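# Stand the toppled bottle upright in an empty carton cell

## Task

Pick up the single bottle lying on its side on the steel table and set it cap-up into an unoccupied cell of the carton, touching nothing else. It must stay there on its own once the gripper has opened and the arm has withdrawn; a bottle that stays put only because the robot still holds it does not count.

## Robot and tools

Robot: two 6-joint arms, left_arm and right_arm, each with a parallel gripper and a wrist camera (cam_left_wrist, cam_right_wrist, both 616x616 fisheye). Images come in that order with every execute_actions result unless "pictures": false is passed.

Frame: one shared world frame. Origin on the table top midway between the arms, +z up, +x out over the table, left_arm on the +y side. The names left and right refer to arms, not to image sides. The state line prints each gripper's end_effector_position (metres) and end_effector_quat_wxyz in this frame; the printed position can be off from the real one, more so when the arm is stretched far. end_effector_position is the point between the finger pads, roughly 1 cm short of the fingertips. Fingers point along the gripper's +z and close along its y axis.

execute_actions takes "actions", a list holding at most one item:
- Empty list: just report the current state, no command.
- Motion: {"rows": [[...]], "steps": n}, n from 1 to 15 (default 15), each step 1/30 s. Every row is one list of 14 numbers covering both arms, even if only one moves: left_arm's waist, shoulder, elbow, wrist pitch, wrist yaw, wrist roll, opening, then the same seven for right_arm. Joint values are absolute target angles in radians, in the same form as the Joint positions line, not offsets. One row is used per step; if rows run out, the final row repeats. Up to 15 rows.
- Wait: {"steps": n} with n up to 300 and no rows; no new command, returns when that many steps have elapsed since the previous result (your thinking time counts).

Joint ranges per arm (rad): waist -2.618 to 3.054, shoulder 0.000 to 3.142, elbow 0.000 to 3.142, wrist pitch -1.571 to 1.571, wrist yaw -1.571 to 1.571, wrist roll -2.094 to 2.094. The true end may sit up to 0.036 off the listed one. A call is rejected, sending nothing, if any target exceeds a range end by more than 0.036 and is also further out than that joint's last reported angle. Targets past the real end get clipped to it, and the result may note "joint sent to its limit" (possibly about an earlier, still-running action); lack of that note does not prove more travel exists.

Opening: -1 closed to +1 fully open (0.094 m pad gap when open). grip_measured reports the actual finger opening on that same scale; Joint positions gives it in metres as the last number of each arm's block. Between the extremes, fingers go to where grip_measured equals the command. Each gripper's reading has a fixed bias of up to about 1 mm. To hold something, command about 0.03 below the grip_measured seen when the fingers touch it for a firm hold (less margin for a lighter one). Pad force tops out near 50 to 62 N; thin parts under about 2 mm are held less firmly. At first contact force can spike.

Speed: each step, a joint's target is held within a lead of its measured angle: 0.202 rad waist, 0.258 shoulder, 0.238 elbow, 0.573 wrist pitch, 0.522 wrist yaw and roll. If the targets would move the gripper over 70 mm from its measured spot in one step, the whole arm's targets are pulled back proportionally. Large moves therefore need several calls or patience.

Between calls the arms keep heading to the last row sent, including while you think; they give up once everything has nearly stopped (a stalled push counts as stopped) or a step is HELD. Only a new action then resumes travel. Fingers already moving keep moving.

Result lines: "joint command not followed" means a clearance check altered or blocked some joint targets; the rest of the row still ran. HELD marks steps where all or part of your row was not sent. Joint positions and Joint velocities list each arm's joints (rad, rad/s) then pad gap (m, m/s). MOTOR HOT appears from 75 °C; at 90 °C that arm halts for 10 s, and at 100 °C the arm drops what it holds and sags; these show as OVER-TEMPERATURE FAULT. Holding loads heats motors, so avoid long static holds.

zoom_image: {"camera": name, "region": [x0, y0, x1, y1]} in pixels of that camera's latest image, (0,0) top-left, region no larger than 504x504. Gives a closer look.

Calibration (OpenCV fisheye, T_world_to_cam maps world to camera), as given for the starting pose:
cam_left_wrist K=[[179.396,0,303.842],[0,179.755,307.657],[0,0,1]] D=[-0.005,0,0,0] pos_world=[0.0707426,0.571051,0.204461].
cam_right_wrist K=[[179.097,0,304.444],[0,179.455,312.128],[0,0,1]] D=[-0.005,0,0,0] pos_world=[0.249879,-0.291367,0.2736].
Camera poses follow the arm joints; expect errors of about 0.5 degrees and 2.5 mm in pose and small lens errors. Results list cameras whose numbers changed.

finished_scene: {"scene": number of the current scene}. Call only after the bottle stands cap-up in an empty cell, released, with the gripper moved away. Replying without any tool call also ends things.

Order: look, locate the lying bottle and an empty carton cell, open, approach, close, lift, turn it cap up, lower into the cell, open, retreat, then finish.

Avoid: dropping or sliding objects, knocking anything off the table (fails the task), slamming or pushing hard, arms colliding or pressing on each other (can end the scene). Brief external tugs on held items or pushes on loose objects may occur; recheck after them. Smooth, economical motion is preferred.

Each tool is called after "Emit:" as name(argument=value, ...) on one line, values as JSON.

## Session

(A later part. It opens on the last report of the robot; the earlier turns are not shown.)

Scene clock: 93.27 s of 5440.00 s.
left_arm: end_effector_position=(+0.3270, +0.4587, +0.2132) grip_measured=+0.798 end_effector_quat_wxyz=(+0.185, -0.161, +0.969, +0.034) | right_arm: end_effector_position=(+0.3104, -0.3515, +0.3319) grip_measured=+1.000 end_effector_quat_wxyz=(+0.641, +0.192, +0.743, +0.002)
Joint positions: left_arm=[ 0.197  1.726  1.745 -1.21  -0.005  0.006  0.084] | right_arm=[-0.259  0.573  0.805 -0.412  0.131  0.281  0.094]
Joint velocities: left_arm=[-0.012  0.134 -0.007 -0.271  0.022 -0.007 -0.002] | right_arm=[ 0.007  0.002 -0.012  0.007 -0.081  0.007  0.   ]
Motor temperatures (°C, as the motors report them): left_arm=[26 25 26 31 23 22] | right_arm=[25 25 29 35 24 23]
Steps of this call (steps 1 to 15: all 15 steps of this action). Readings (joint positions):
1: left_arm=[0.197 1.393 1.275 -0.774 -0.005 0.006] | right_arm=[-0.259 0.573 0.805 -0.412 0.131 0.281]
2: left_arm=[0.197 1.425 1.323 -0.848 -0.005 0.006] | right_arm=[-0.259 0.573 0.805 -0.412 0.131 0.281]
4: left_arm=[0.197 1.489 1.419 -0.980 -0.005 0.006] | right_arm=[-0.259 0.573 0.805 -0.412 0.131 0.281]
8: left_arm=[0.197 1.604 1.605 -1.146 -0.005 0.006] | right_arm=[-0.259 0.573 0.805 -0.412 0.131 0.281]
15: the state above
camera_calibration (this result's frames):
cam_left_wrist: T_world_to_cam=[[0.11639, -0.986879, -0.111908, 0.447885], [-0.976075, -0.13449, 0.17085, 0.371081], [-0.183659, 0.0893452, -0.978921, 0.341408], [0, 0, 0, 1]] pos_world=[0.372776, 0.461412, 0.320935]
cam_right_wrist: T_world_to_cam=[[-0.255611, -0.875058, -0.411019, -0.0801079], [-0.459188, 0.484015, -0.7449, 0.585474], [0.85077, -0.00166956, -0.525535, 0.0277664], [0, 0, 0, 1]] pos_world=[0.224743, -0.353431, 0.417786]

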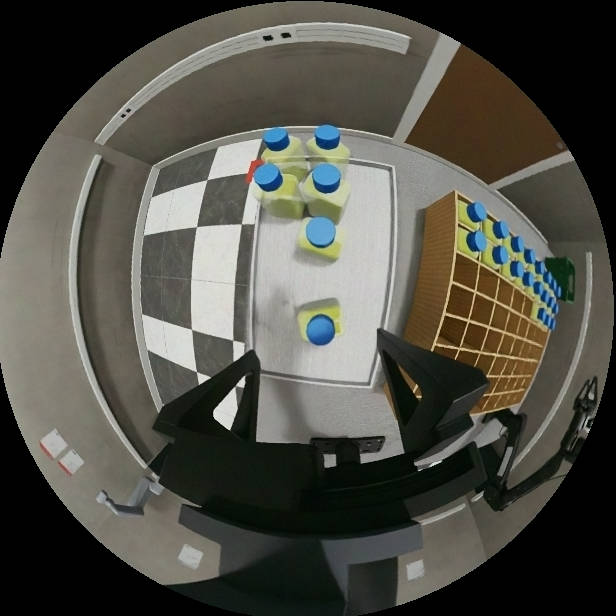

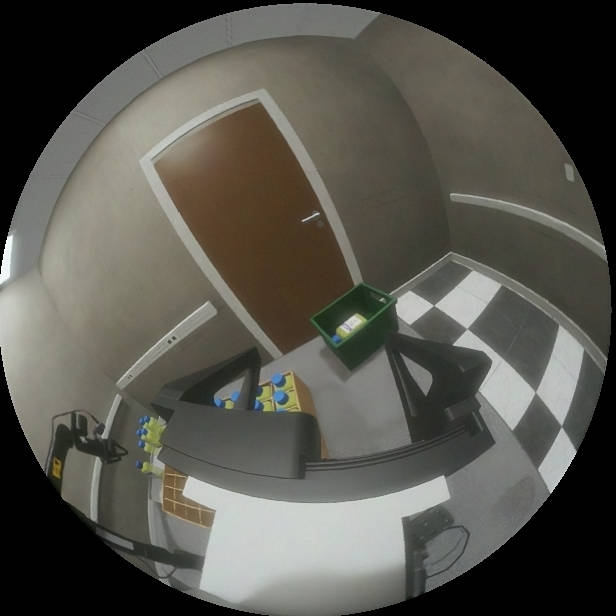

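Emit:
execute_actions(actions=[{"rows":[[0.2,1.71,1.72,-1.2,0,0,0.4,-0.259,0.573,0.805,-0.412,0.131,0.281,1],[0.2,1.705,1.7,-1.17,0,0,0.4,-0.259,0.573,0.805,-0.412,0.131,0.281,1],[0.2,1.7,1.675,-1.14,0,0,0.4,-0.259,0.573,0.805,-0.412,0.131,0.281,1],[0.2,1.695,1.65,-1.11,0,0,0.4,-0.259,0.573,0.805,-0.412,0.131,0.281,1],[0.2,1.69,1.625,-1.08,0,0,0.4,-0.259,0.573,0.805,-0.412,0.131,0.281,1],[0.2,1.685,1.6,-1.05,0,0,0.4,-0.259,0.573,0.805,-0.412,0.131,0.281,1],[0.2,1.68,1.575,-1.03,0,0,0.4,-0.259,0.573,0.805,-0.412,0.131,0.281,1],[0.2,1.675,1.55,-1.01,0,0,0.4,-0.259,0.573,0.805,-0.412,0.131,0.281,1],[0.2,1.675,1.525,-0.99,0,0,0.4,-0.259,0.573,0.805,-0.412,0.131,0.281,1],[0.2,1.675,1.5,-0.97,0,0,0.4,-0.259,0.573,0.805,-0.412,0.131,0.281,1],[0.2,1.675,1.48,-0.955,0,0,0.4,-0.259,0.573,0.805,-0.412,0.131,0.281,1],[0.2,1.675,1.46,-0.95,0,0,0.4,-0.259,0.573,0.805,-0.412,0.131,0.281,1],[0.2,1.675,1.445,-0.95,0,0,0.4,-0.259,0.573,0.805,-0.412,0.131,0.281,1],[0.2,1.675,1.432,-0.95,0,0,0.4,-0.259,0.573,0.805,-0.412,0.131,0.281,1]]}], pictures=false)

Emit:
execute_actions(actions=[{"steps":10}])

Scene clock: 100.80 s of 5440.00 s.
left_arm: end_effector_position=(+0.3180, +0.4555, +0.1448) grip_measured=+0.402 end_effector_quat_wxyz=(+0.163, -0.162, +0.973, +0.030) | right_arm: end_effector_position=(+0.3104, -0.3515, +0.3319) grip_measured=+1.000 end_effector_quat_wxyz=(+0.641, +0.192, +0.743, +0.002)
Joint positions: left_arm=[ 0.197  1.698  1.453 -0.993 -0.005  0.006  0.066] | right_arm=[-0.259  0.573  0.805 -0.412  0.131  0.281  0.094]
Joint velocities: left_arm=[-0.007  0.002 -0.33   0.154  0.051  0.051  0.   ] | right_arm=[-0.002 -0.012  0.002 -0.066 -0.037 -0.007  0.   ]
Motor temperatures (°C, as the motors report them): left_arm=[26 26 27 30 23 22] | right_arm=[25 25 29 35 24 23]
Steps of this call (steps 1 to 30: the robot went on to your last target; steps 31 to 90: nothing new was sent; then 4.03 s passed at rest; steps 91 to 105: all 15 steps of this action). Readings (joint positions):
91: left_arm=[0.197 1.732 1.743 -1.245 -0.005 0.006] | right_arm=[-0.259 0.573 0.805 -0.412 0.131 0.281]
92: left_arm=[0.197 1.730 1.736 -1.231 -0.005 0.006] | right_arm=[-0.259 0.573 0.805 -0.412 0.131 0.281]
94: left_arm=[0.197 1.721 1.703 -1.191 -0.005 0.006] | right_arm=[-0.259 0.573 0.805 -0.412 0.131 0.281]
98: left_arm=[0.197 1.703 1.606 -1.102 -0.005 0.006] | right_arm=[-0.259 0.573 0.805 -0.412 0.131 0.281]
105: the state above

Scene clock: 101.13 s of 5440.00 s.
left_arm: end_effector_position=(+0.3217, +0.4568, +0.1424) grip_measured=+0.402 end_effector_quat_wxyz=(+0.172, -0.162, +0.971, +0.032) | right_arm: end_effector_position=(+0.3104, -0.3515, +0.3319) grip_measured=+1.000 end_effector_quat_wxyz=(+0.641, +0.192, +0.743, +0.002)
Joint positions: left_arm=[ 0.197  1.698  1.439 -0.961 -0.005  0.006  0.066] | right_arm=[-0.259  0.573  0.805 -0.412  0.131  0.281  0.094]
Joint velocities: left_arm=[-0.012 -0.012 -0.007  0.051 -0.037  0.022 -0.002] | right_arm=[ 0.012 -0.002 -0.002 -0.022 -0.022  0.007  0.   ]
Motor temperatures (°C, as the motors report them): left_arm=[26 26 27 30 23 22] | right_arm=[25 25 29 35 24 23]
Steps of this call (steps 1 to 10: the robot went on to your last target). Readings (joint positions):
1: left_arm=[0.197 1.698 1.444 -0.989 -0.005 0.006] | right_arm=[-0.259 0.573 0.805 -0.412 0.131 0.281]
2: left_arm=[0.197 1.698 1.439 -0.987 -0.005 0.006] | right_arm=[-0.259 0.573 0.805 -0.412 0.131 0.281]
4: left_arm=[0.197 1.698 1.439 -0.979 -0.005 0.006] | right_arm=[-0.259 0.573 0.805 -0.412 0.131 0.281]
8: left_arm=[0.197 1.698 1.439 -0.964 -0.005 0.006] | right_arm=[-0.259 0.573 0.805 -0.412 0.131 0.281]
10: the state above
camera_calibration (this result's frames):
cam_left_wrist: T_world_to_cam=[[0.113526, -0.987877, -0.105885, 0.439291], [-0.971229, -0.132802, 0.197681, 0.37162], [-0.209346, 0.0803969, -0.974531, 0.283094], [0, 0, 0, 1]] pos_world=[0.370322, 0.460557, 0.248936]
cam_right_wrist: T_world_to_cam=[[-0.255611, -0.875058, -0.411019, -0.0801079], [-0.459188, 0.484015, -0.7449, 0.585474], [0.85077, -0.00166956, -0.525535, 0.0277664], [0, 0, 0, 1]] pos_world=[0.224743, -0.353431, 0.417786]

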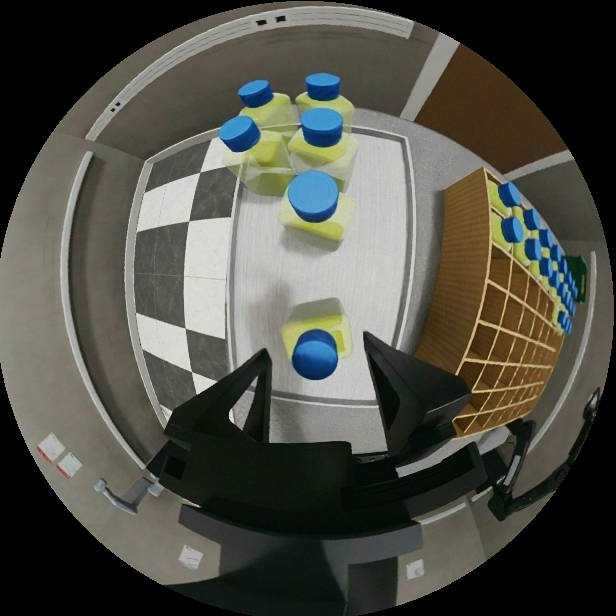

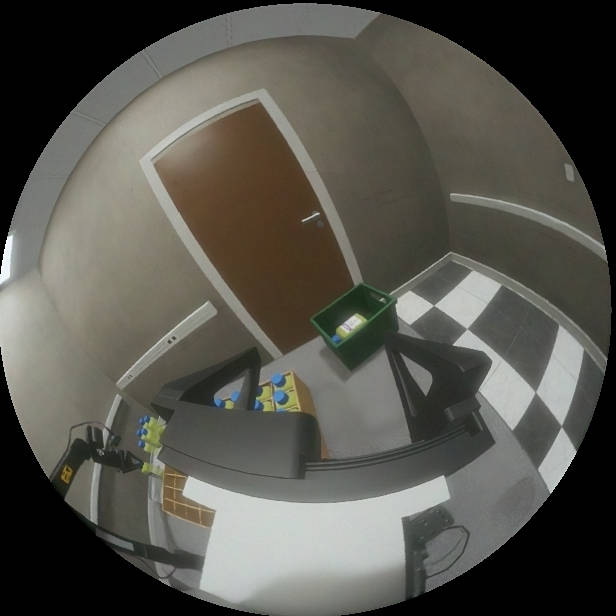

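Emit:
execute_actions(actions=[{"rows":[[0.21,1.69,1.42,-0.96,0,0,0.3,-0.259,0.573,0.805,-0.412,0.131,0.281,1],[0.21,1.69,1.42,-0.96,0,0,0.2,-0.259,0.573,0.805,-0.412,0.131,0.281,1],[0.21,1.69,1.42,-0.96,0,0,0.1,-0.259,0.573,0.805,-0.412,0.131,0.281,1],[0.21,1.69,1.42,-0.96,0,0,0,-0.259,0.573,0.805,-0.412,0.131,0.281,1],[0.21,1.69,1.42,-0.96,0,0,-0.1,-0.259,0.573,0.805,-0.412,0.131,0.281,1],[0.21,1.69,1.42,-0.96,0,0,-0.2,-0.259,0.573,0.805,-0.412,0.131,0.281,1],[0.21,1.69,1.42,-0.96,0,0,-0.25,-0.259,0.573,0.805,-0.412,0.131,0.281,1],[0.21,1.69,1.42,-0.96,0,0,-0.3,-0.259,0.573,0.805,-0.412,0.131,0.281,1],[0.21,1.69,1.42,-0.96,0,0,-0.35,-0.259,0.573,0.805,-0.412,0.131,0.281,1],[0.21,1.69,1.42,-0.96,0,0,-0.4,-0.259,0.573,0.805,-0.412,0.131,0.281,1],[0.21,1.69,1.42,-0.96,0,0,-0.45,-0.259,0.573,0.805,-0.412,0.131,0.281,1]]}])

Emit:
zoom_image(camera="cam_left_wrist", region=[250,270,390,410])

Scene clock: 107.57 s of 5440.00 s.
left_arm: end_effector_position=(+0.3228, +0.4572, +0.1429) grip_measured=-0.427 end_effector_quat_wxyz=(+0.174, -0.162, +0.971, +0.032) | right_arm: end_effector_position=(+0.3104, -0.3515, +0.3319) grip_measured=+1.000 end_effector_quat_wxyz=(+0.641, +0.192, +0.743, +0.002)
Joint positions: left_arm=[ 0.197  1.698  1.439 -0.956 -0.005  0.005  0.027] | right_arm=[-0.259  0.573  0.805 -0.412  0.131  0.281  0.094]
Joint velocities: left_arm=[-0.007 -0.017 -0.002 -0.066 -0.007 -0.007  0.001] | right_arm=[ 0.002 -0.002 -0.027 -0.037 -0.007 -0.081  0.   ]
Motor temperatures (°C, as the motors report them): left_arm=[26 27 27 30 23 22] | right_arm=[25 25 29 36 24 23]
Steps of this call (steps 1 to 30: the robot went on to your last target; steps 31 to 90: nothing new was sent; then 2.93 s passed at rest; steps 91 to 105: all 15 steps of this action). Readings (joint positions):
91: left_arm=[0.197 1.698 1.439 -0.956 -0.005 0.006] | right_arm=[-0.259 0.573 0.805 -0.412 0.131 0.281]
92: left_arm=[0.197 1.698 1.439 -0.956 -0.005 0.006] | right_arm=[-0.259 0.573 0.805 -0.412 0.131 0.281]
94: left_arm=[0.197 1.698 1.439 -0.956 -0.005 0.006] | right_arm=[-0.259 0.573 0.805 -0.412 0.131 0.281]
98: left_arm=[0.197 1.698 1.439 -0.956 -0.005 0.006] | right_arm=[-0.259 0.573 0.805 -0.412 0.131 0.281]
105: the state above
camera_calibration (this result's frames):
cam_left_wrist: T_world_to_cam=[[0.114741, -0.987648, -0.106707, 0.439208], [-0.972066, -0.133767, 0.192859, 0.374048], [-0.20475, 0.081597, -0.975407, 0.281801], [0, 0, 0, 1]] pos_world=[0.370903, 0.460825, 0.249598]
cam_right_wrist: T_world_to_cam=[[-0.255611, -0.875058, -0.411019, -0.0801079], [-0.459188, 0.484015, -0.7449, 0.585474], [0.85077, -0.00166956, -0.525535, 0.0277664], [0, 0, 0, 1]] pos_world=[0.224743, -0.353431, 0.417786]

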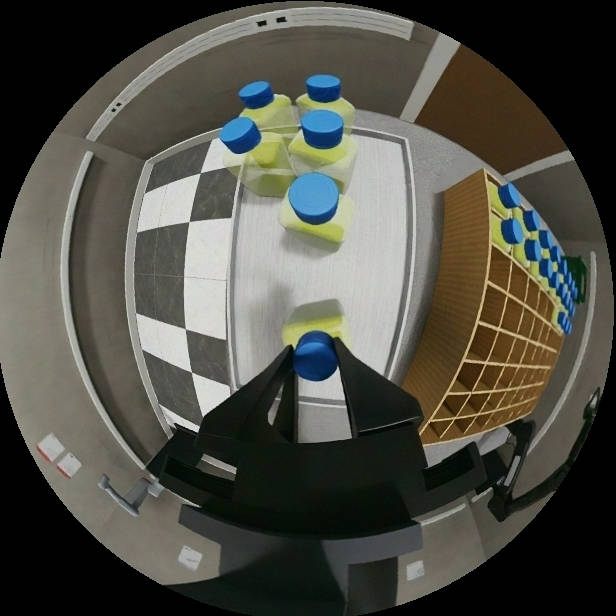

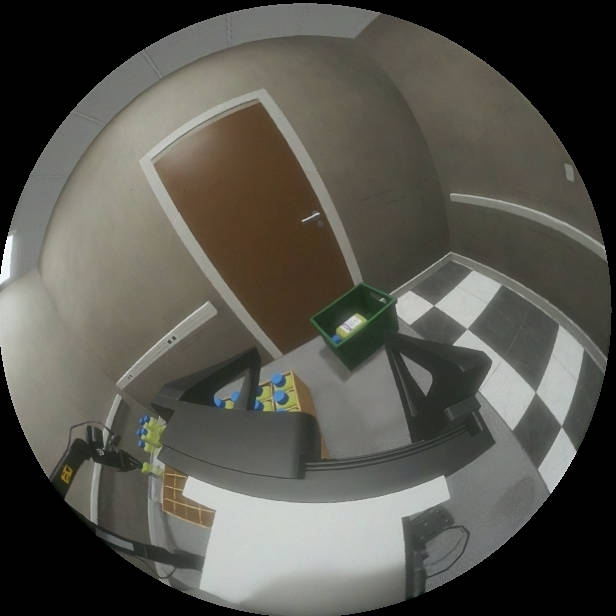

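Region (250, 270, 390, 410) of cam_left_wrist's 616x616 image, scaled by 3.600, with more detail than that image has.

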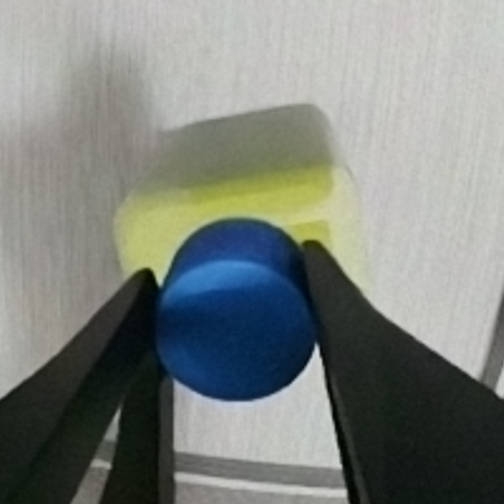

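Emit:
execute_actions(actions=[{"rows":[[0.2,1.69,1.465,-0.97,0,0,-0.49,-0.259,0.573,0.805,-0.412,0.131,0.281,1],[0.2,1.69,1.485,-1.0,0,0,-0.49,-0.259,0.573,0.805,-0.412,0.131,0.281,1],[0.2,1.69,1.51,-1.04,0,0,-0.49,-0.259,0.573,0.805,-0.412,0.131,0.281,1],[0.2,1.69,1.54,-1.08,0,0,-0.49,-0.259,0.573,0.805,-0.412,0.131,0.281,1],[0.2,1.69,1.57,-1.12,0,0,-0.49,-0.259,0.573,0.805,-0.412,0.131,0.281,1],[0.2,1.69,1.6,-1.16,0,0,-0.49,-0.259,0.573,0.805,-0.412,0.131,0.281,1],[0.2,1.69,1.63,-1.2,0,0,-0.49,-0.259,0.573,0.805,-0.412,0.131,0.281,1],[0.2,1.695,1.665,-1.24,0,0,-0.49,-0.259,0.573,0.805,-0.412,0.131,0.281,1],[0.2,1.7,1.7,-1.27,0,0,-0.49,-0.259,0.573,0.805,-0.412,0.131,0.281,1],[0.19,1.705,1.735,-1.3,0,0,-0.49,-0.259,0.573,0.805,-0.412,0.131,0.281,1],[0.18,1.71,1.77,-1.33,0,0,-0.49,-0.259,0.573,0.805,-0.412,0.131,0.281,1],[0.165,1.715,1.805,-1.36,0,0,-0.49,-0.259,0.573,0.805,-0.412,0.131,0.281,1],[0.15,1.72,1.84,-1.39,0,0,-0.49,-0.259,0.573,0.805,-0.412,0.131,0.281,1],[0.13,1.73,1.875,-1.4,0,0,-0.49,-0.259,0.573,0.805,-0.412,0.131,0.281,1],[0.11,1.74,1.91,-1.4,0,0,-0.49,-0.259,0.573,0.805,-0.412,0.131,0.281,1]]}], pictures=false)

Emit:
execute_actions(actions=[{"rows":[[0.09,1.75,1.94,-1.4,-0.01,-0.02,-0.49,-0.259,0.573,0.805,-0.412,0.131,0.281,1],[0.07,1.76,1.96,-1.4,-0.02,-0.04,-0.49,-0.259,0.573,0.805,-0.412,0.131,0.281,1],[0.05,1.765,1.975,-1.4,-0.03,-0.06,-0.49,-0.259,0.573,0.805,-0.412,0.131,0.281,1],[0.03,1.765,1.975,-1.4,-0.04,-0.08,-0.49,-0.259,0.573,0.805,-0.412,0.131,0.281,1],[0.01,1.765,1.975,-1.4,-0.05,-0.1,-0.49,-0.259,0.573,0.805,-0.412,0.131,0.281,1],[-0.01,1.765,1.975,-1.4,-0.06,-0.12,-0.49,-0.259,0.573,0.805,-0.412,0.131,0.281,1],[-0.03,1.765,1.975,-1.4,-0.07,-0.14,-0.49,-0.259,0.573,0.805,-0.412,0.131,0.281,1],[-0.05,1.765,1.975,-1.4,-0.08,-0.16,-0.49,-0.259,0.573,0.805,-0.412,0.131,0.281,1],[-0.07,1.765,1.975,-1.4,-0.09,-0.18,-0.49,-0.259,0.573,0.805,-0.412,0.131,0.281,1],[-0.09,1.765,1.975,-1.4,-0.095,-0.2,-0.49,-0.259,0.573,0.805,-0.412,0.131,0.281,1],[-0.11,1.765,1.975,-1.4,-0.095,-0.22,-0.49,-0.259,0.573,0.805,-0.412,0.131,0.281,1],[-0.13,1.765,1.975,-1.4,-0.095,-0.24,-0.49,-0.259,0.573,0.805,-0.412,0.131,0.281,1],[-0.15,1.765,1.975,-1.4,-0.095,-0.24,-0.49,-0.259,0.573,0.805,-0.412,0.131,0.281,1],[-0.17,1.765,1.975,-1.4,-0.095,-0.24,-0.49,-0.259,0.573,0.805,-0.412,0.131,0.281,1],[-0.19,1.765,1.975,-1.4,-0.095,-0.24,-0.49,-0.259,0.573,0.805,-0.412,0.131,0.281,1]]}], pictures=false)

Emit:
execute_actions(actions=[{"rows":[[-0.21,1.765,1.975,-1.4,-0.095,-0.24,-0.49,-0.259,0.573,0.805,-0.412,0.131,0.281,1],[-0.23,1.765,1.975,-1.4,-0.095,-0.24,-0.49,-0.259,0.573,0.805,-0.412,0.131,0.281,1],[-0.25,1.765,1.975,-1.4,-0.095,-0.24,-0.49,-0.259,0.573,0.805,-0.412,0.131,0.281,1],[-0.27,1.765,1.975,-1.4,-0.095,-0.24,-0.49,-0.259,0.573,0.805,-0.412,0.131,0.281,1],[-0.29,1.765,1.975,-1.4,-0.095,-0.24,-0.49,-0.259,0.573,0.805,-0.412,0.131,0.281,1],[-0.31,1.765,1.975,-1.4,-0.095,-0.24,-0.49,-0.259,0.573,0.805,-0.412,0.131,0.281,1],[-0.33,1.765,1.975,-1.4,-0.095,-0.24,-0.49,-0.259,0.573,0.805,-0.412,0.131,0.281,1],[-0.35,1.765,1.975,-1.4,-0.095,-0.24,-0.49,-0.259,0.573,0.805,-0.412,0.131,0.281,1],[-0.365,1.765,1.975,-1.4,-0.095,-0.24,-0.49,-0.259,0.573,0.805,-0.412,0.131,0.281,1],[-0.38,1.765,1.975,-1.4,-0.095,-0.24,-0.49,-0.259,0.573,0.805,-0.412,0.131,0.281,1],[-0.39,1.765,1.975,-1.4,-0.095,-0.24,-0.49,-0.259,0.573,0.805,-0.412,0.131,0.281,1]]}])

Emit:
zoom_image(camera="cam_left_wrist", region=[250,230,418,398])

Scene clock: 127.37 s of 5440.00 s.
left_arm: end_effector_position=(+0.3204, +0.4428, +0.2412) grip_measured=-0.427 end_effector_quat_wxyz=(+0.191, -0.145, +0.970, +0.032) | right_arm: end_effector_position=(+0.3104, -0.3515, +0.3319) grip_measured=+1.000 end_effector_quat_wxyz=(+0.641, +0.192, +0.743, +0.002)
Joint positions: left_arm=[ 0.163  1.705  1.833 -1.308 -0.005  0.005  0.027] | right_arm=[-0.259  0.573  0.805 -0.412  0.131  0.281  0.094]
Joint velocities: left_arm=[-0.466  0.144  1.048 -0.608 -0.051 -0.007 -0.001] | right_arm=[-0.012 -0.007 -0.012 -0.037 -0.066  0.037  0.   ]
Motor temperatures (°C, as the motors report them): left_arm=[26 27 27 29 23 22] | right_arm=[25 25 30 36 24 23]
Steps of this call (steps 1 to 15: the robot went on to your last target; steps 16 to 90: nothing new was sent; then 16.30 s passed at rest; steps 91 to 105: all 15 steps of this action). Readings (joint positions):
91: left_arm=[0.197 1.698 1.439 -0.956 -0.005 0.005] | right_arm=[-0.259 0.573 0.805 -0.412 0.131 0.281]
92: left_arm=[0.197 1.698 1.443 -0.961 -0.005 0.005] | right_arm=[-0.259 0.573 0.805 -0.412 0.131 0.281]
94: left_arm=[0.197 1.698 1.467 -0.997 -0.005 0.005] | right_arm=[-0.259 0.573 0.805 -0.412 0.131 0.281]
98: left_arm=[0.197 1.698 1.582 -1.111 -0.005 0.005] | right_arm=[-0.259 0.573 0.805 -0.412 0.131 0.281]
105: the state above

Scene clock: 127.87 s of 5440.00 s.
left_arm: end_effector_position=(+0.3429, +0.3372, +0.2538) grip_measured=-0.427 end_effector_quat_wxyz=(+0.190, -0.098, +0.977, +0.016) | right_arm: end_effector_position=(+0.3104, -0.3515, +0.3319) grip_measured=+1.000 end_effector_quat_wxyz=(+0.641, +0.192, +0.743, +0.002)
Joint positions: left_arm=[-0.146  1.76   1.956 -1.389 -0.071 -0.193  0.027] | right_arm=[-0.259  0.573  0.805 -0.412  0.131  0.281  0.094]
Joint velocities: left_arm=[-0.564 -0.007  0.002  0.022 -0.051 -0.242  0.002] | right_arm=[-0.002 -0.007 -0.012  0.007 -0.081 -0.007  0.   ]
Motor temperatures (°C, as the motors report them): left_arm=[26 27 27 29 23 22] | right_arm=[25 25 30 36 24 23]
Steps of this call (steps 1 to 15: all 15 steps of this action). Readings (joint positions):
1: left_arm=[0.145 1.712 1.868 -1.327 -0.006 0.002] | right_arm=[-0.259 0.573 0.805 -0.412 0.131 0.281]
2: left_arm=[0.123 1.719 1.899 -1.340 -0.007 -0.004] | right_arm=[-0.259 0.573 0.805 -0.412 0.131 0.281]
4: left_arm=[0.076 1.732 1.943 -1.351 -0.013 -0.024] | right_arm=[-0.259 0.573 0.805 -0.412 0.131 0.281]
8: left_arm=[-0.010 1.746 1.956 -1.366 -0.034 -0.083] | right_arm=[-0.259 0.573 0.805 -0.412 0.131 0.281]
15: the state above

Scene clock: 128.37 s of 5440.00 s.
left_arm: end_effector_position=(+0.3334, +0.2438, +0.2536) grip_measured=-0.427 end_effector_quat_wxyz=(+0.190, +0.003, +0.982, -0.007) | right_arm: end_effector_position=(+0.3104, -0.3515, +0.3319) grip_measured=+1.000 end_effector_quat_wxyz=(+0.641, +0.192, +0.743, +0.002)
Joint positions: left_arm=[-0.391  1.76   1.956 -1.392 -0.079 -0.231  0.027] | right_arm=[-0.259  0.573  0.805 -0.412  0.131  0.281  0.094]
Joint velocities: left_arm=[-0.002 -0.007 -0.002 -0.007  0.007 -0.022 -0.   ] | right_arm=[-0.027 -0.002  0.012 -0.037  0.051 -0.007  0.   ]
Motor temperatures (°C, as the motors report them): left_arm=[26 27 27 29 23 22] | right_arm=[25 25 30 36 24 23]
Steps of this call (steps 1 to 15: all 15 steps of this action). Readings (joint positions):
1: left_arm=[-0.166 1.760 1.956 -1.390 -0.073 -0.201] | right_arm=[-0.259 0.573 0.805 -0.412 0.131 0.281]
2: left_arm=[-0.186 1.760 1.956 -1.390 -0.075 -0.208] | right_arm=[-0.259 0.573 0.805 -0.412 0.131 0.281]
4: left_arm=[-0.227 1.760 1.956 -1.391 -0.077 -0.217] | right_arm=[-0.259 0.573 0.805 -0.412 0.131 0.281]
8: left_arm=[-0.307 1.760 1.956 -1.391 -0.079 -0.227] | right_arm=[-0.259 0.573 0.805 -0.412 0.131 0.281]
15: the state above
camera_calibration (this result's frames):
cam_left_wrist: T_world_to_cam=[[-0.21922, -0.971128, -0.0940859, 0.343107], [-0.965511, 0.202042, 0.164218, 0.257667], [-0.140467, 0.126841, -0.981927, 0.378644], [0, 0, 0, 1]] pos_world=[0.377184, 0.233114, 0.361769]
cam_right_wrist: T_world_to_cam=[[-0.255611, -0.875058, -0.411019, -0.0801079], [-0.459188, 0.484015, -0.7449, 0.585474], [0.85077, -0.00166956, -0.525535, 0.0277664], [0, 0, 0, 1]] pos_world=[0.224743, -0.353431, 0.417786]

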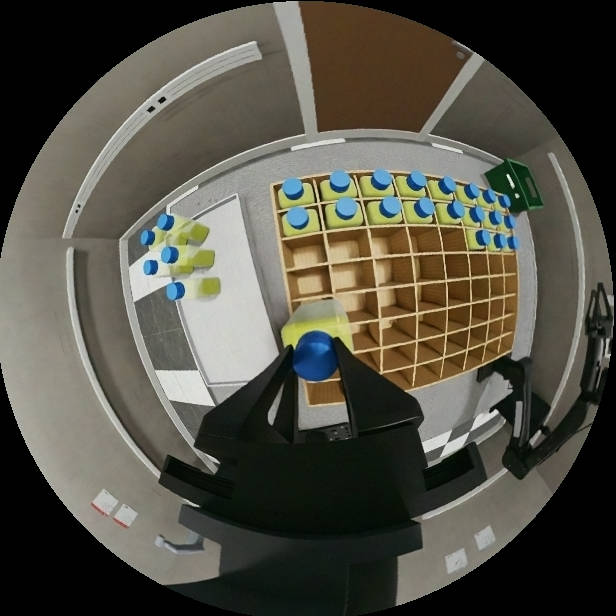

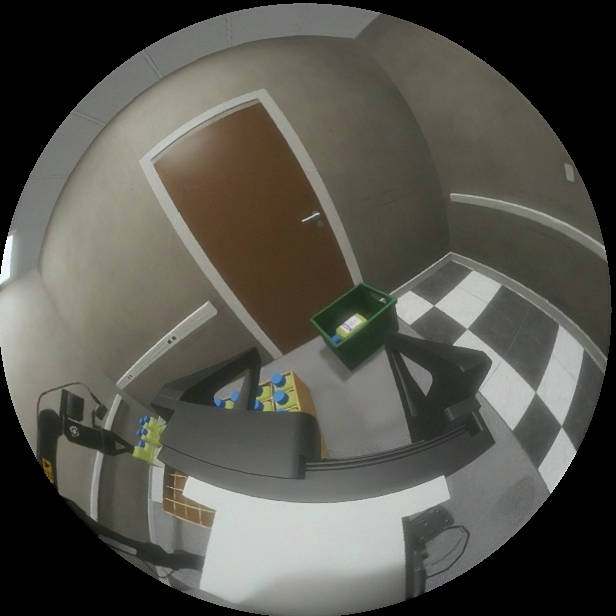

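Region (250, 230, 418, 398) of cam_left_wrist's 616x616 image, scaled by 3.000, with more detail than that image has.

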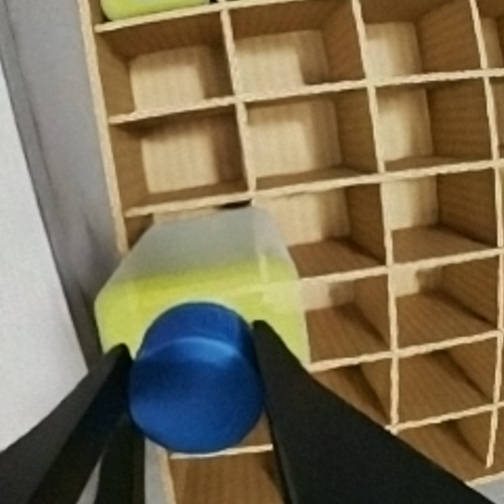

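Emit:
execute_actions(actions=[{"rows":[[-0.38,1.74,1.94,-1.38,-0.095,-0.22,-0.49,-0.259,0.573,0.805,-0.412,0.131,0.281,1],[-0.372,1.735,1.925,-1.37,-0.095,-0.22,-0.49,-0.259,0.573,0.805,-0.412,0.131,0.281,1],[-0.365,1.73,1.91,-1.36,-0.095,-0.22,-0.49,-0.259,0.573,0.805,-0.412,0.131,0.281,1],[-0.36,1.725,1.895,-1.345,-0.095,-0.22,-0.49,-0.259,0.573,0.805,-0.412,0.131,0.281,1],[-0.36,1.72,1.88,-1.33,-0.095,-0.22,-0.49,-0.259,0.573,0.805,-0.412,0.131,0.281,1],[-0.36,1.715,1.865,-1.315,-0.095,-0.22,-0.49,-0.259,0.573,0.805,-0.412,0.131,0.281,1],[-0.36,1.71,1.85,-1.3,-0.095,-0.22,-0.49,-0.259,0.573,0.805,-0.412,0.131,0.281,1],[-0.36,1.71,1.84,-1.3,-0.095,-0.22,-0.49,-0.259,0.573,0.805,-0.412,0.131,0.281,1]]}])

Emit:
zoom_image(camera="cam_left_wrist", region=[250,230,418,398])

Scene clock: 135.13 s of 5440.00 s.
left_arm: end_effector_position=(+0.3329, +0.2540, +0.2283) grip_measured=-0.427 end_effector_quat_wxyz=(+0.173, -0.006, +0.985, +0.002) | right_arm: end_effector_position=(+0.3104, -0.3515, +0.3319) grip_measured=+1.000 end_effector_quat_wxyz=(+0.641, +0.192, +0.743, +0.002)
Joint positions: left_arm=[-0.368  1.746  1.843 -1.329 -0.083 -0.227  0.027] | right_arm=[-0.259  0.573  0.805 -0.412  0.131  0.281  0.094]
Joint velocities: left_arm=[ 0.007 -0.002  0.002  0.051 -0.037 -0.037  0.001] | right_arm=[ 0.002 -0.007 -0.012 -0.037  0.066  0.007  0.   ]
Motor temperatures (°C, as the motors report them): left_arm=[26 27 27 29 23 22] | right_arm=[25 25 30 37 24 23]
Steps of this call (steps 1 to 15: the robot went on to your last target; steps 16 to 90: nothing new was sent; then 3.27 s passed at rest; steps 91 to 105: all 15 steps of this action). Readings (joint positions):
91: left_arm=[-0.391 1.760 1.955 -1.394 -0.081 -0.232] | right_arm=[-0.259 0.573 0.805 -0.412 0.131 0.281]
92: left_arm=[-0.391 1.760 1.951 -1.392 -0.081 -0.231] | right_arm=[-0.259 0.573 0.805 -0.412 0.131 0.281]
94: left_arm=[-0.385 1.756 1.929 -1.381 -0.081 -0.229] | right_arm=[-0.259 0.573 0.805 -0.412 0.131 0.281]
98: left_arm=[-0.369 1.746 1.867 -1.351 -0.082 -0.228] | right_arm=[-0.259 0.573 0.805 -0.412 0.131 0.281]
105: the state above
camera_calibration (this result's frames):
cam_left_wrist: T_world_to_cam=[[-0.20269, -0.974088, -0.100347, 0.347257], [-0.963296, 0.179921, 0.199221, 0.25616], [-0.176004, 0.137043, -0.974803, 0.360021], [0, 0, 0, 1]] pos_world=[0.380509, 0.242832, 0.334764]
cam_right_wrist: T_world_to_cam=[[-0.255611, -0.875058, -0.411019, -0.0801079], [-0.459188, 0.484015, -0.7449, 0.585474], [0.85077, -0.00166956, -0.525535, 0.0277664], [0, 0, 0, 1]] pos_world=[0.224743, -0.353431, 0.417786]

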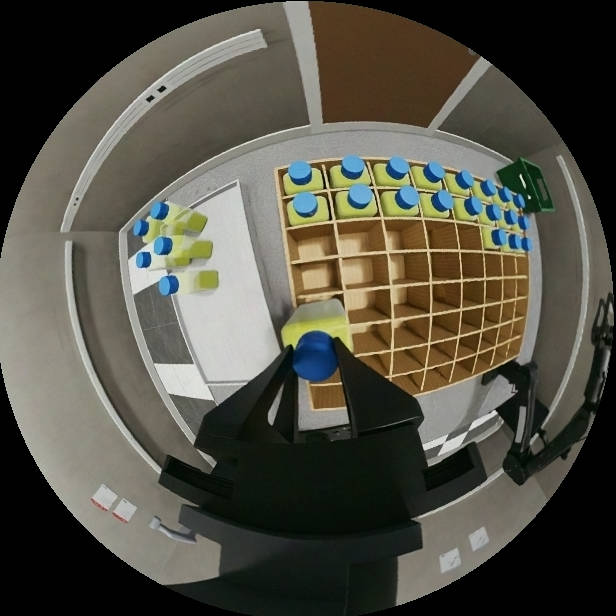

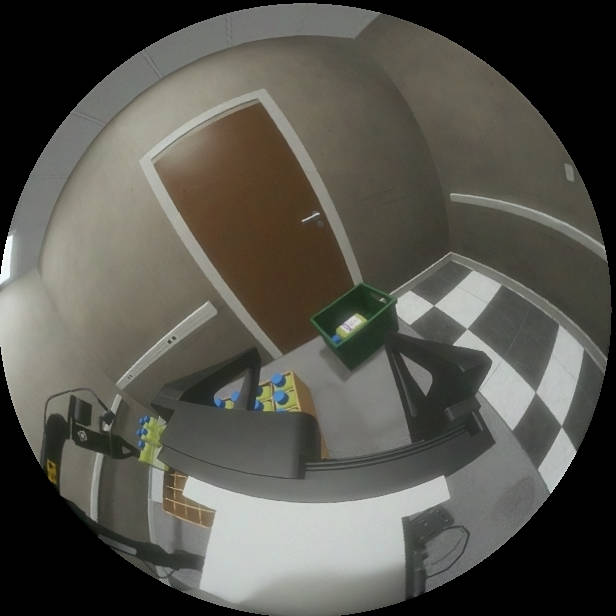

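Region (250, 230, 418, 398) of cam_left_wrist's 616x616 image, scaled by 3.000, with more detail than that image has.

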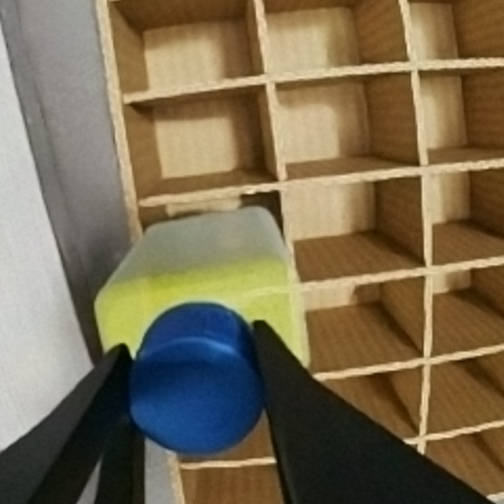

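Emit:
execute_actions(actions=[{"rows":[[-0.365,1.72,1.835,-1.28,-0.095,-0.22,-0.49,-0.259,0.573,0.805,-0.412,0.131,0.281,1],[-0.365,1.72,1.83,-1.27,-0.095,-0.22,-0.49,-0.259,0.573,0.805,-0.412,0.131,0.281,1],[-0.365,1.72,1.82,-1.26,-0.095,-0.22,-0.49,-0.259,0.573,0.805,-0.412,0.131,0.281,1],[-0.365,1.72,1.81,-1.25,-0.095,-0.22,-0.49,-0.259,0.573,0.805,-0.412,0.131,0.281,1],[-0.365,1.72,1.8,-1.24,-0.095,-0.22,-0.49,-0.259,0.573,0.805,-0.412,0.131,0.281,1],[-0.365,1.72,1.79,-1.235,-0.095,-0.22,-0.49,-0.259,0.573,0.805,-0.412,0.131,0.281,1],[-0.365,1.72,1.78,-1.235,-0.095,-0.22,-0.49,-0.259,0.573,0.805,-0.412,0.131,0.281,1],[-0.365,1.72,1.773,-1.235,-0.095,-0.22,-0.49,-0.259,0.573,0.805,-0.412,0.131,0.281,1]]}])

Emit:
zoom_image(camera="cam_left_wrist", region=[250,230,418,398])

Scene clock: 143.27 s of 5440.00 s.
left_arm: end_effector_position=(+0.3384, +0.2527, +0.2124) grip_measured=-0.427 end_effector_quat_wxyz=(+0.175, -0.005, +0.985, +0.001) | right_arm: end_effector_position=(+0.3104, -0.3515, +0.3319) grip_measured=+1.000 end_effector_quat_wxyz=(+0.641, +0.192, +0.743, +0.002)
Joint positions: left_arm=[-0.368  1.746  1.776 -1.26  -0.083 -0.226  0.027] | right_arm=[-0.259  0.573  0.805 -0.412  0.131  0.281  0.094]
Joint velocities: left_arm=[ 0.022 -0.007  0.002 -0.051 -0.066 -0.007  0.001] | right_arm=[-0.017 -0.002  0.002 -0.037  0.022 -0.037  0.   ]
Motor temperatures (°C, as the motors report them): left_arm=[26 28 27 29 23 22] | right_arm=[25 25 30 37 24 23]
Steps of this call (steps 1 to 15: the robot went on to your last target; steps 16 to 90: nothing new was sent; then 4.63 s passed at rest; steps 91 to 105: all 15 steps of this action). Readings (joint positions):
91: left_arm=[-0.368 1.746 1.843 -1.318 -0.083 -0.227] | right_arm=[-0.259 0.573 0.805 -0.412 0.131 0.281]
92: left_arm=[-0.368 1.746 1.843 -1.315 -0.083 -0.227] | right_arm=[-0.259 0.573 0.805 -0.412 0.131 0.281]
94: left_arm=[-0.368 1.746 1.835 -1.299 -0.083 -0.227] | right_arm=[-0.259 0.573 0.805 -0.412 0.131 0.281]
98: left_arm=[-0.368 1.746 1.796 -1.267 -0.083 -0.227] | right_arm=[-0.259 0.573 0.805 -0.412 0.131 0.281]
105: the state above
camera_calibration (this result's frames):
cam_left_wrist: T_world_to_cam=[[-0.202815, -0.974054, -0.100418, 0.345569], [-0.963673, 0.180344, 0.197005, 0.265318], [-0.173784, 0.136726, -0.975246, 0.345014], [0, 0, 0, 1]] pos_world=[0.385724, 0.241583, 0.318907]
cam_right_wrist: T_world_to_cam=[[-0.255611, -0.875058, -0.411019, -0.0801079], [-0.459188, 0.484015, -0.7449, 0.585474], [0.85077, -0.00166956, -0.525535, 0.0277664], [0, 0, 0, 1]] pos_world=[0.224743, -0.353431, 0.417786]

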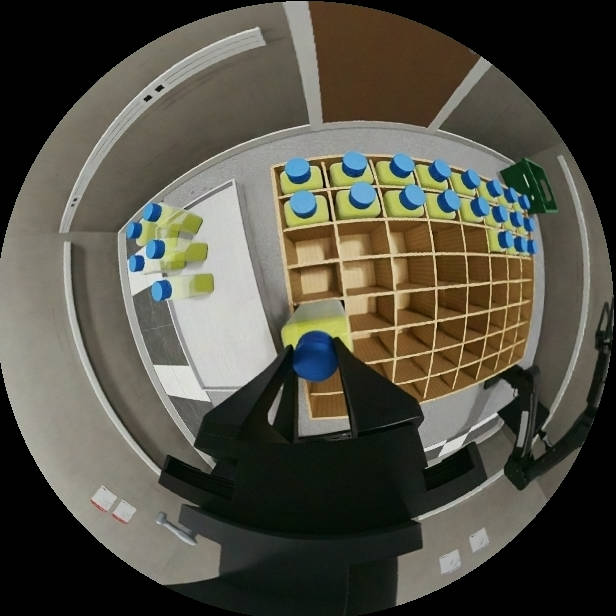

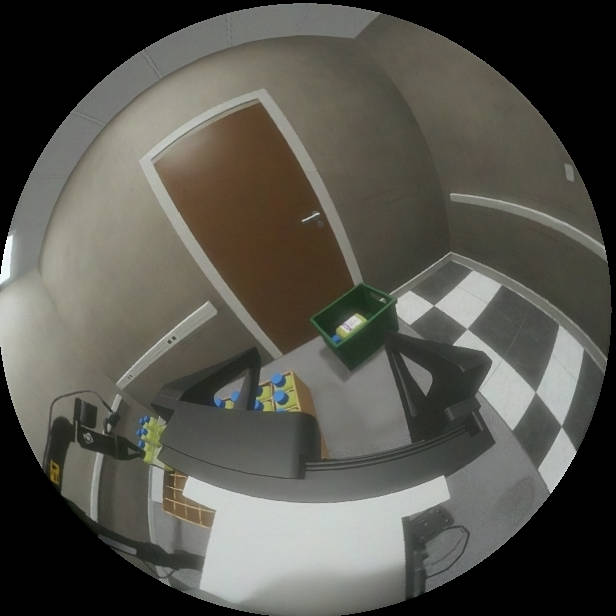

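Region (250, 230, 418, 398) of cam_left_wrist's 616x616 image, scaled by 3.000, with more detail than that image has.

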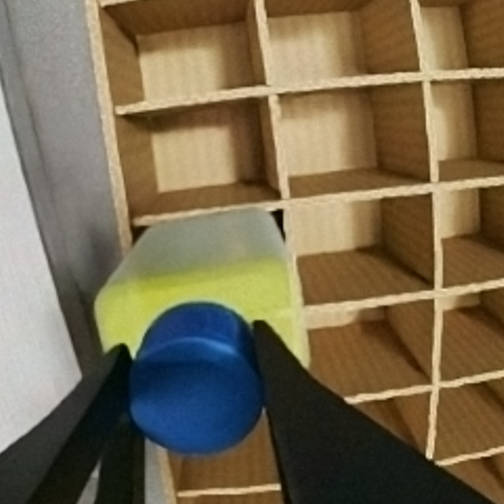

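Emit:
execute_actions(actions=[{"rows":[[-0.365,1.7,1.77,-1.245,-0.095,-0.22,-0.49,-0.259,0.573,0.805,-0.412,0.131,0.281,1],[-0.365,1.695,1.76,-1.24,-0.095,-0.22,-0.49,-0.259,0.573,0.805,-0.412,0.131,0.281,1],[-0.365,1.69,1.75,-1.23,-0.095,-0.22,-0.49,-0.259,0.573,0.805,-0.412,0.131,0.281,1],[-0.365,1.69,1.74,-1.22,-0.095,-0.22,-0.49,-0.259,0.573,0.805,-0.412,0.131,0.281,1],[-0.365,1.685,1.73,-1.21,-0.095,-0.22,-0.49,-0.259,0.573,0.805,-0.412,0.131,0.281,1],[-0.365,1.685,1.72,-1.2,-0.095,-0.22,-0.49,-0.259,0.573,0.805,-0.412,0.131,0.281,1],[-0.365,1.685,1.71,-1.19,-0.095,-0.22,-0.49,-0.259,0.573,0.805,-0.412,0.131,0.281,1],[-0.365,1.685,1.7,-1.18,-0.095,-0.22,-0.49,-0.259,0.573,0.805,-0.412,0.131,0.281,1],[-0.365,1.685,1.69,-1.17,-0.095,-0.22,-0.49,-0.259,0.573,0.805,-0.412,0.131,0.281,1],[-0.365,1.685,1.68,-1.165,-0.095,-0.22,-0.49,-0.259,0.573,0.805,-0.412,0.131,0.281,1],[-0.365,1.685,1.67,-1.16,-0.095,-0.22,-0.49,-0.259,0.573,0.805,-0.412,0.131,0.281,1]]}])

Emit:
zoom_image(camera="cam_left_wrist", region=[250,230,418,398])

Scene clock: 150.03 s of 5440.00 s.
left_arm: end_effector_position=(+0.3324, +0.2541, +0.1977) grip_measured=-0.427 end_effector_quat_wxyz=(+0.174, -0.005, +0.985, +0.002) | right_arm: end_effector_position=(+0.3104, -0.3515, +0.3319) grip_measured=+1.000 end_effector_quat_wxyz=(+0.641, +0.192, +0.743, +0.002)
Joint positions: left_arm=[-0.368  1.709  1.673 -1.195 -0.083 -0.226  0.027] | right_arm=[-0.259  0.573  0.805 -0.412  0.131  0.281  0.094]
Joint velocities: left_arm=[-0.027  0.007 -0.022  0.066 -0.007 -0.007  0.   ] | right_arm=[ 0.007 -0.007 -0.002 -0.007 -0.007 -0.066  0.   ]
Motor temperatures (°C, as the motors report them): left_arm=[26 29 27 29 23 22] | right_arm=[25 25 30 37 24 23]
Steps of this call (steps 1 to 15: the robot went on to your last target; steps 16 to 90: nothing new was sent; then 3.27 s passed at rest; steps 91 to 105: all 15 steps of this action). Readings (joint positions):
91: left_arm=[-0.368 1.745 1.776 -1.254 -0.083 -0.226] | right_arm=[-0.259 0.573 0.805 -0.412 0.131 0.281]
92: left_arm=[-0.368 1.742 1.774 -1.253 -0.083 -0.226] | right_arm=[-0.259 0.573 0.805 -0.412 0.131 0.281]
94: left_arm=[-0.368 1.731 1.761 -1.247 -0.083 -0.226] | right_arm=[-0.259 0.573 0.805 -0.412 0.131 0.281]
98: left_arm=[-0.368 1.711 1.726 -1.228 -0.083 -0.226] | right_arm=[-0.259 0.573 0.805 -0.412 0.131 0.281]
105: the state above
camera_calibration (this result's frames):
cam_left_wrist: T_world_to_cam=[[-0.202927, -0.974028, -0.100446, 0.344282], [-0.963453, 0.180292, 0.198126, 0.261924], [-0.17487, 0.13698, -0.975016, 0.329763], [0, 0, 0, 1]] pos_world=[0.379881, 0.242947, 0.304212]
cam_right_wrist: T_world_to_cam=[[-0.255611, -0.875058, -0.411019, -0.0801079], [-0.459188, 0.484015, -0.7449, 0.585474], [0.85077, -0.00166956, -0.525535, 0.0277664], [0, 0, 0, 1]] pos_world=[0.224743, -0.353431, 0.417786]

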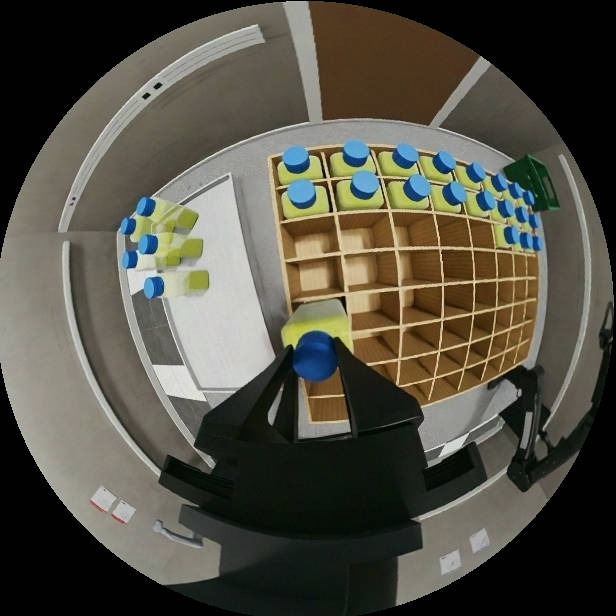

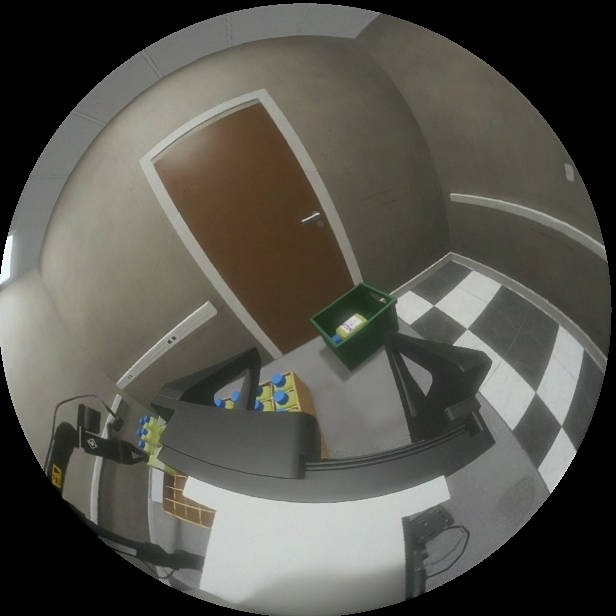

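Region (250, 230, 418, 398) of cam_left_wrist's 616x616 image, scaled by 3.000, with more detail than that image has.

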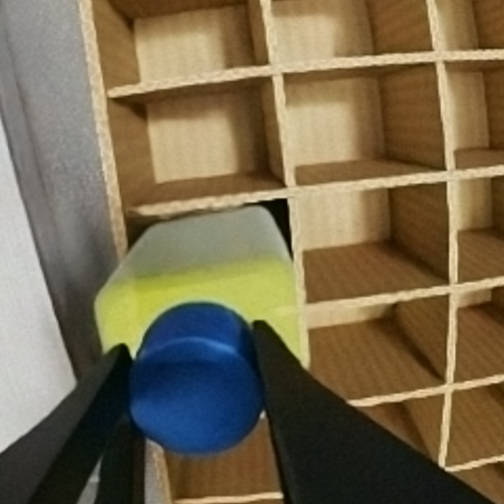

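Emit:
execute_actions(actions=[{"rows":[[-0.365,1.685,1.66,-1.15,-0.095,-0.22,-0.49,-0.259,0.573,0.805,-0.412,0.131,0.281,1],[-0.365,1.685,1.65,-1.14,-0.095,-0.22,-0.49,-0.259,0.573,0.805,-0.412,0.131,0.281,1],[-0.365,1.685,1.638,-1.125,-0.095,-0.22,-0.49,-0.259,0.573,0.805,-0.412,0.131,0.281,1],[-0.365,1.685,1.626,-1.11,-0.095,-0.22,-0.49,-0.259,0.573,0.805,-0.412,0.131,0.281,1],[-0.365,1.685,1.614,-1.098,-0.095,-0.22,-0.49,-0.259,0.573,0.805,-0.412,0.131,0.281,1],[-0.365,1.685,1.602,-1.086,-0.095,-0.22,-0.49,-0.259,0.573,0.805,-0.412,0.131,0.281,1],[-0.365,1.685,1.59,-1.074,-0.095,-0.22,-0.49,-0.259,0.573,0.805,-0.412,0.131,0.281,1],[-0.365,1.685,1.578,-1.062,-0.095,-0.22,-0.49,-0.259,0.573,0.805,-0.412,0.131,0.281,1],[-0.365,1.685,1.566,-1.05,-0.095,-0.22,-0.49,-0.259,0.573,0.805,-0.412,0.131,0.281,1],[-0.365,1.685,1.555,-1.05,-0.095,-0.22,-0.49,-0.259,0.573,0.805,-0.412,0.131,0.281,1],[-0.365,1.685,1.545,-1.05,-0.095,-0.22,-0.49,-0.259,0.573,0.805,-0.412,0.131,0.281,1]]}], pictures=false)

Scene clock: 154.27 s of 5440.00 s.
left_arm: end_effector_position=(+0.3332, +0.2540, +0.1652) grip_measured=-0.427 end_effector_quat_wxyz=(+0.166, -0.005, +0.986, +0.003) | right_arm: end_effector_position=(+0.3104, -0.3515, +0.3319) grip_measured=+1.000 end_effector_quat_wxyz=(+0.641, +0.192, +0.743, +0.002)
Joint positions: left_arm=[-0.368  1.709  1.548 -1.086 -0.083 -0.226  0.027] | right_arm=[-0.259  0.573  0.805 -0.412  0.131  0.281  0.094]
Joint velocities: left_arm=[-0.012 -0.002 -0.002  0.081  0.051  0.022 -0.   ] | right_arm=[-0.027 -0.002 -0.007  0.095  0.022 -0.051  0.   ]
Motor temperatures (°C, as the motors report them): left_arm=[26 29 27 29 23 22] | right_arm=[25 25 30 37 24 23]
Steps of this call (steps 1 to 30: the robot went on to your last target; steps 31 to 90: nothing new was sent; then 0.73 s passed at rest; steps 91 to 105: all 15 steps of this action). Readings (joint positions):
91: left_arm=[-0.368 1.709 1.673 -1.184 -0.083 -0.226] | right_arm=[-0.259 0.573 0.805 -0.412 0.131 0.281]
92: left_arm=[-0.368 1.709 1.670 -1.180 -0.083 -0.226] | right_arm=[-0.259 0.573 0.805 -0.412 0.131 0.281]
94: left_arm=[-0.368 1.709 1.656 -1.168 -0.083 -0.226] | right_arm=[-0.259 0.573 0.805 -0.412 0.131 0.281]
98: left_arm=[-0.368 1.709 1.604 -1.128 -0.083 -0.226] | right_arm=[-0.259 0.573 0.805 -0.412 0.131 0.281]
105: the state above

Emit:
execute_actions(actions=[{"rows":[[-0.365,1.69,1.535,-1.035,-0.095,-0.22,-0.49,-0.259,0.573,0.805,-0.412,0.131,0.281,1],[-0.365,1.69,1.523,-1.02,-0.095,-0.22,-0.49,-0.259,0.573,0.805,-0.412,0.131,0.281,1],[-0.365,1.69,1.511,-1.005,-0.095,-0.22,-0.49,-0.259,0.573,0.805,-0.412,0.131,0.281,1],[-0.365,1.69,1.499,-0.99,-0.095,-0.22,-0.49,-0.259,0.573,0.805,-0.412,0.131,0.281,1],[-0.365,1.69,1.487,-0.978,-0.095,-0.22,-0.49,-0.259,0.573,0.805,-0.412,0.131,0.281,1],[-0.365,1.69,1.475,-0.966,-0.095,-0.22,-0.49,-0.259,0.573,0.805,-0.412,0.131,0.281,1],[-0.365,1.69,1.463,-0.954,-0.095,-0.22,-0.49,-0.259,0.573,0.805,-0.412,0.131,0.281,1],[-0.365,1.69,1.451,-0.942,-0.095,-0.22,-0.49,-0.259,0.573,0.805,-0.412,0.131,0.281,1],[-0.365,1.69,1.439,-0.93,-0.095,-0.22,-0.49,-0.259,0.573,0.805,-0.412,0.131,0.281,1],[-0.365,1.69,1.427,-0.918,-0.095,-0.22,-0.49,-0.259,0.573,0.805,-0.412,0.131,0.281,1],[-0.365,1.69,1.415,-0.906,-0.095,-0.22,-0.49,-0.259,0.573,0.805,-0.412,0.131,0.281,1],[-0.365,1.69,1.405,-0.9,-0.095,-0.22,-0.49,-0.259,0.573,0.805,-0.412,0.131,0.281,1],[-0.365,1.69,1.395,-0.9,-0.095,-0.22,-0.49,-0.259,0.573,0.805,-0.412,0.131,0.281,1]]}], pictures=false)

Emit:
execute_actions(actions=[{"rows":[[-0.365,1.7,1.385,-0.89,-0.095,-0.22,-0.49,-0.259,0.573,0.805,-0.412,0.131,0.281,1],[-0.365,1.7,1.378,-0.885,-0.095,-0.22,-0.49,-0.259,0.573,0.805,-0.412,0.131,0.281,1],[-0.365,1.7,1.371,-0.88,-0.095,-0.22,-0.49,-0.259,0.573,0.805,-0.412,0.131,0.281,1],[-0.365,1.7,1.364,-0.875,-0.095,-0.22,-0.49,-0.259,0.573,0.805,-0.412,0.131,0.281,1],[-0.365,1.7,1.357,-0.87,-0.095,-0.22,-0.49,-0.259,0.573,0.805,-0.412,0.131,0.281,1],[-0.365,1.7,1.35,-0.865,-0.095,-0.22,-0.49,-0.259,0.573,0.805,-0.412,0.131,0.281,1]],"steps":12}])

Scene clock: 164.07 s of 5440.00 s.
left_arm: end_effector_position=(+0.3331, +0.2540, +0.1287) grip_measured=-0.427 end_effector_quat_wxyz=(+0.166, -0.005, +0.986, +0.004) | right_arm: end_effector_position=(+0.3104, -0.3515, +0.3319) grip_measured=+1.000 end_effector_quat_wxyz=(+0.641, +0.192, +0.743, +0.002)
Joint positions: left_arm=[-0.368  1.709  1.404 -0.943 -0.083 -0.225  0.027] | right_arm=[-0.259  0.573  0.805 -0.412  0.131  0.281  0.094]
Joint velocities: left_arm=[ 0.002 -0.012 -0.164  0.139 -0.022 -0.037  0.   ] | right_arm=[-0.022  0.002 -0.002 -0.022  0.022  0.022  0.   ]
Motor temperatures (°C, as the motors report them): left_arm=[26 29 27 29 23 22] | right_arm=[25 25 30 37 24 23]
Steps of this call (steps 1 to 30: the robot went on to your last target; steps 31 to 90: nothing new was sent; then 6.30 s passed at rest; steps 91 to 105: all 15 steps of this action). Readings (joint positions):
91: left_arm=[-0.368 1.709 1.548 -1.072 -0.083 -0.225] | right_arm=[-0.259 0.573 0.805 -0.412 0.131 0.281]
92: left_arm=[-0.368 1.709 1.544 -1.068 -0.083 -0.225] | right_arm=[-0.259 0.573 0.805 -0.412 0.131 0.281]
94: left_arm=[-0.368 1.709 1.529 -1.054 -0.083 -0.225] | right_arm=[-0.259 0.573 0.805 -0.412 0.131 0.281]
98: left_arm=[-0.368 1.709 1.478 -1.009 -0.083 -0.225] | right_arm=[-0.259 0.573 0.805 -0.412 0.131 0.281]
105: the state above

Scene clock: 164.47 s of 5440.00 s.
left_arm: end_effector_position=(+0.3360, +0.2538, +0.1213) grip_measured=-0.427 end_effector_quat_wxyz=(+0.174, -0.005, +0.985, +0.003) | right_arm: end_effector_position=(+0.3104, -0.3515, +0.3319) grip_measured=+1.000 end_effector_quat_wxyz=(+0.641, +0.192, +0.743, +0.002)
Joint positions: left_arm=[-0.368  1.708  1.368 -0.892 -0.085 -0.224  0.027] | right_arm=[-0.259  0.573  0.805 -0.412  0.131  0.281  0.094]
Joint velocities: left_arm=[ 0.002 -0.017  0.007 -0.037 -0.051 -0.081 -0.001] | right_arm=[-0.017  0.022 -0.007 -0.022 -0.051 -0.037  0.   ]
Motor temperatures (°C, as the motors report them): left_arm=[26 29 27 29 23 22] | right_arm=[25 25 30 37 24 23]
Steps of this call (steps 1 to 12: all 12 steps of this action). Readings (joint positions):
1: left_arm=[-0.368 1.709 1.398 -0.937 -0.083 -0.225] | right_arm=[-0.259 0.573 0.805 -0.412 0.131 0.281]
2: left_arm=[-0.368 1.709 1.394 -0.930 -0.083 -0.225] | right_arm=[-0.259 0.573 0.805 -0.412 0.131 0.281]
4: left_arm=[-0.368 1.709 1.383 -0.916 -0.083 -0.225] | right_arm=[-0.259 0.573 0.805 -0.412 0.131 0.281]
8: left_arm=[-0.368 1.708 1.369 -0.894 -0.085 -0.225] | right_arm=[-0.259 0.573 0.805 -0.412 0.131 0.281]
12: the state above
camera_calibration (this result's frames):
cam_left_wrist: T_world_to_cam=[[-0.203901, -0.973492, -0.103619, 0.337565], [-0.963106, 0.180476, 0.19964, 0.280221], [-0.175647, 0.140502, -0.974375, 0.255174], [0, 0, 0, 1]] pos_world=[0.383533, 0.242192, 0.227671]
cam_right_wrist: T_world_to_cam=[[-0.255611, -0.875058, -0.411019, -0.0801079], [-0.459188, 0.484015, -0.7449, 0.585474], [0.85077, -0.00166956, -0.525535, 0.0277664], [0, 0, 0, 1]] pos_world=[0.224743, -0.353431, 0.417786]

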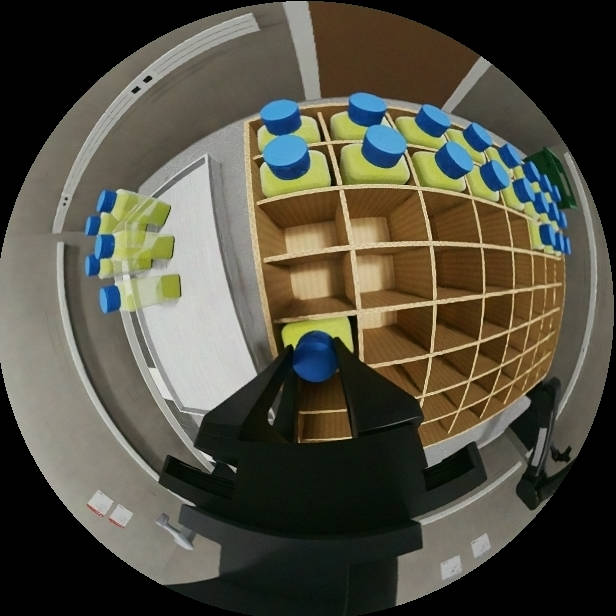

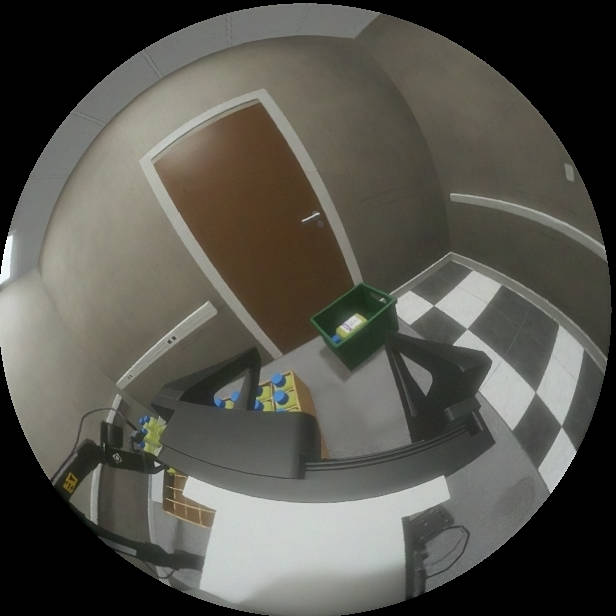

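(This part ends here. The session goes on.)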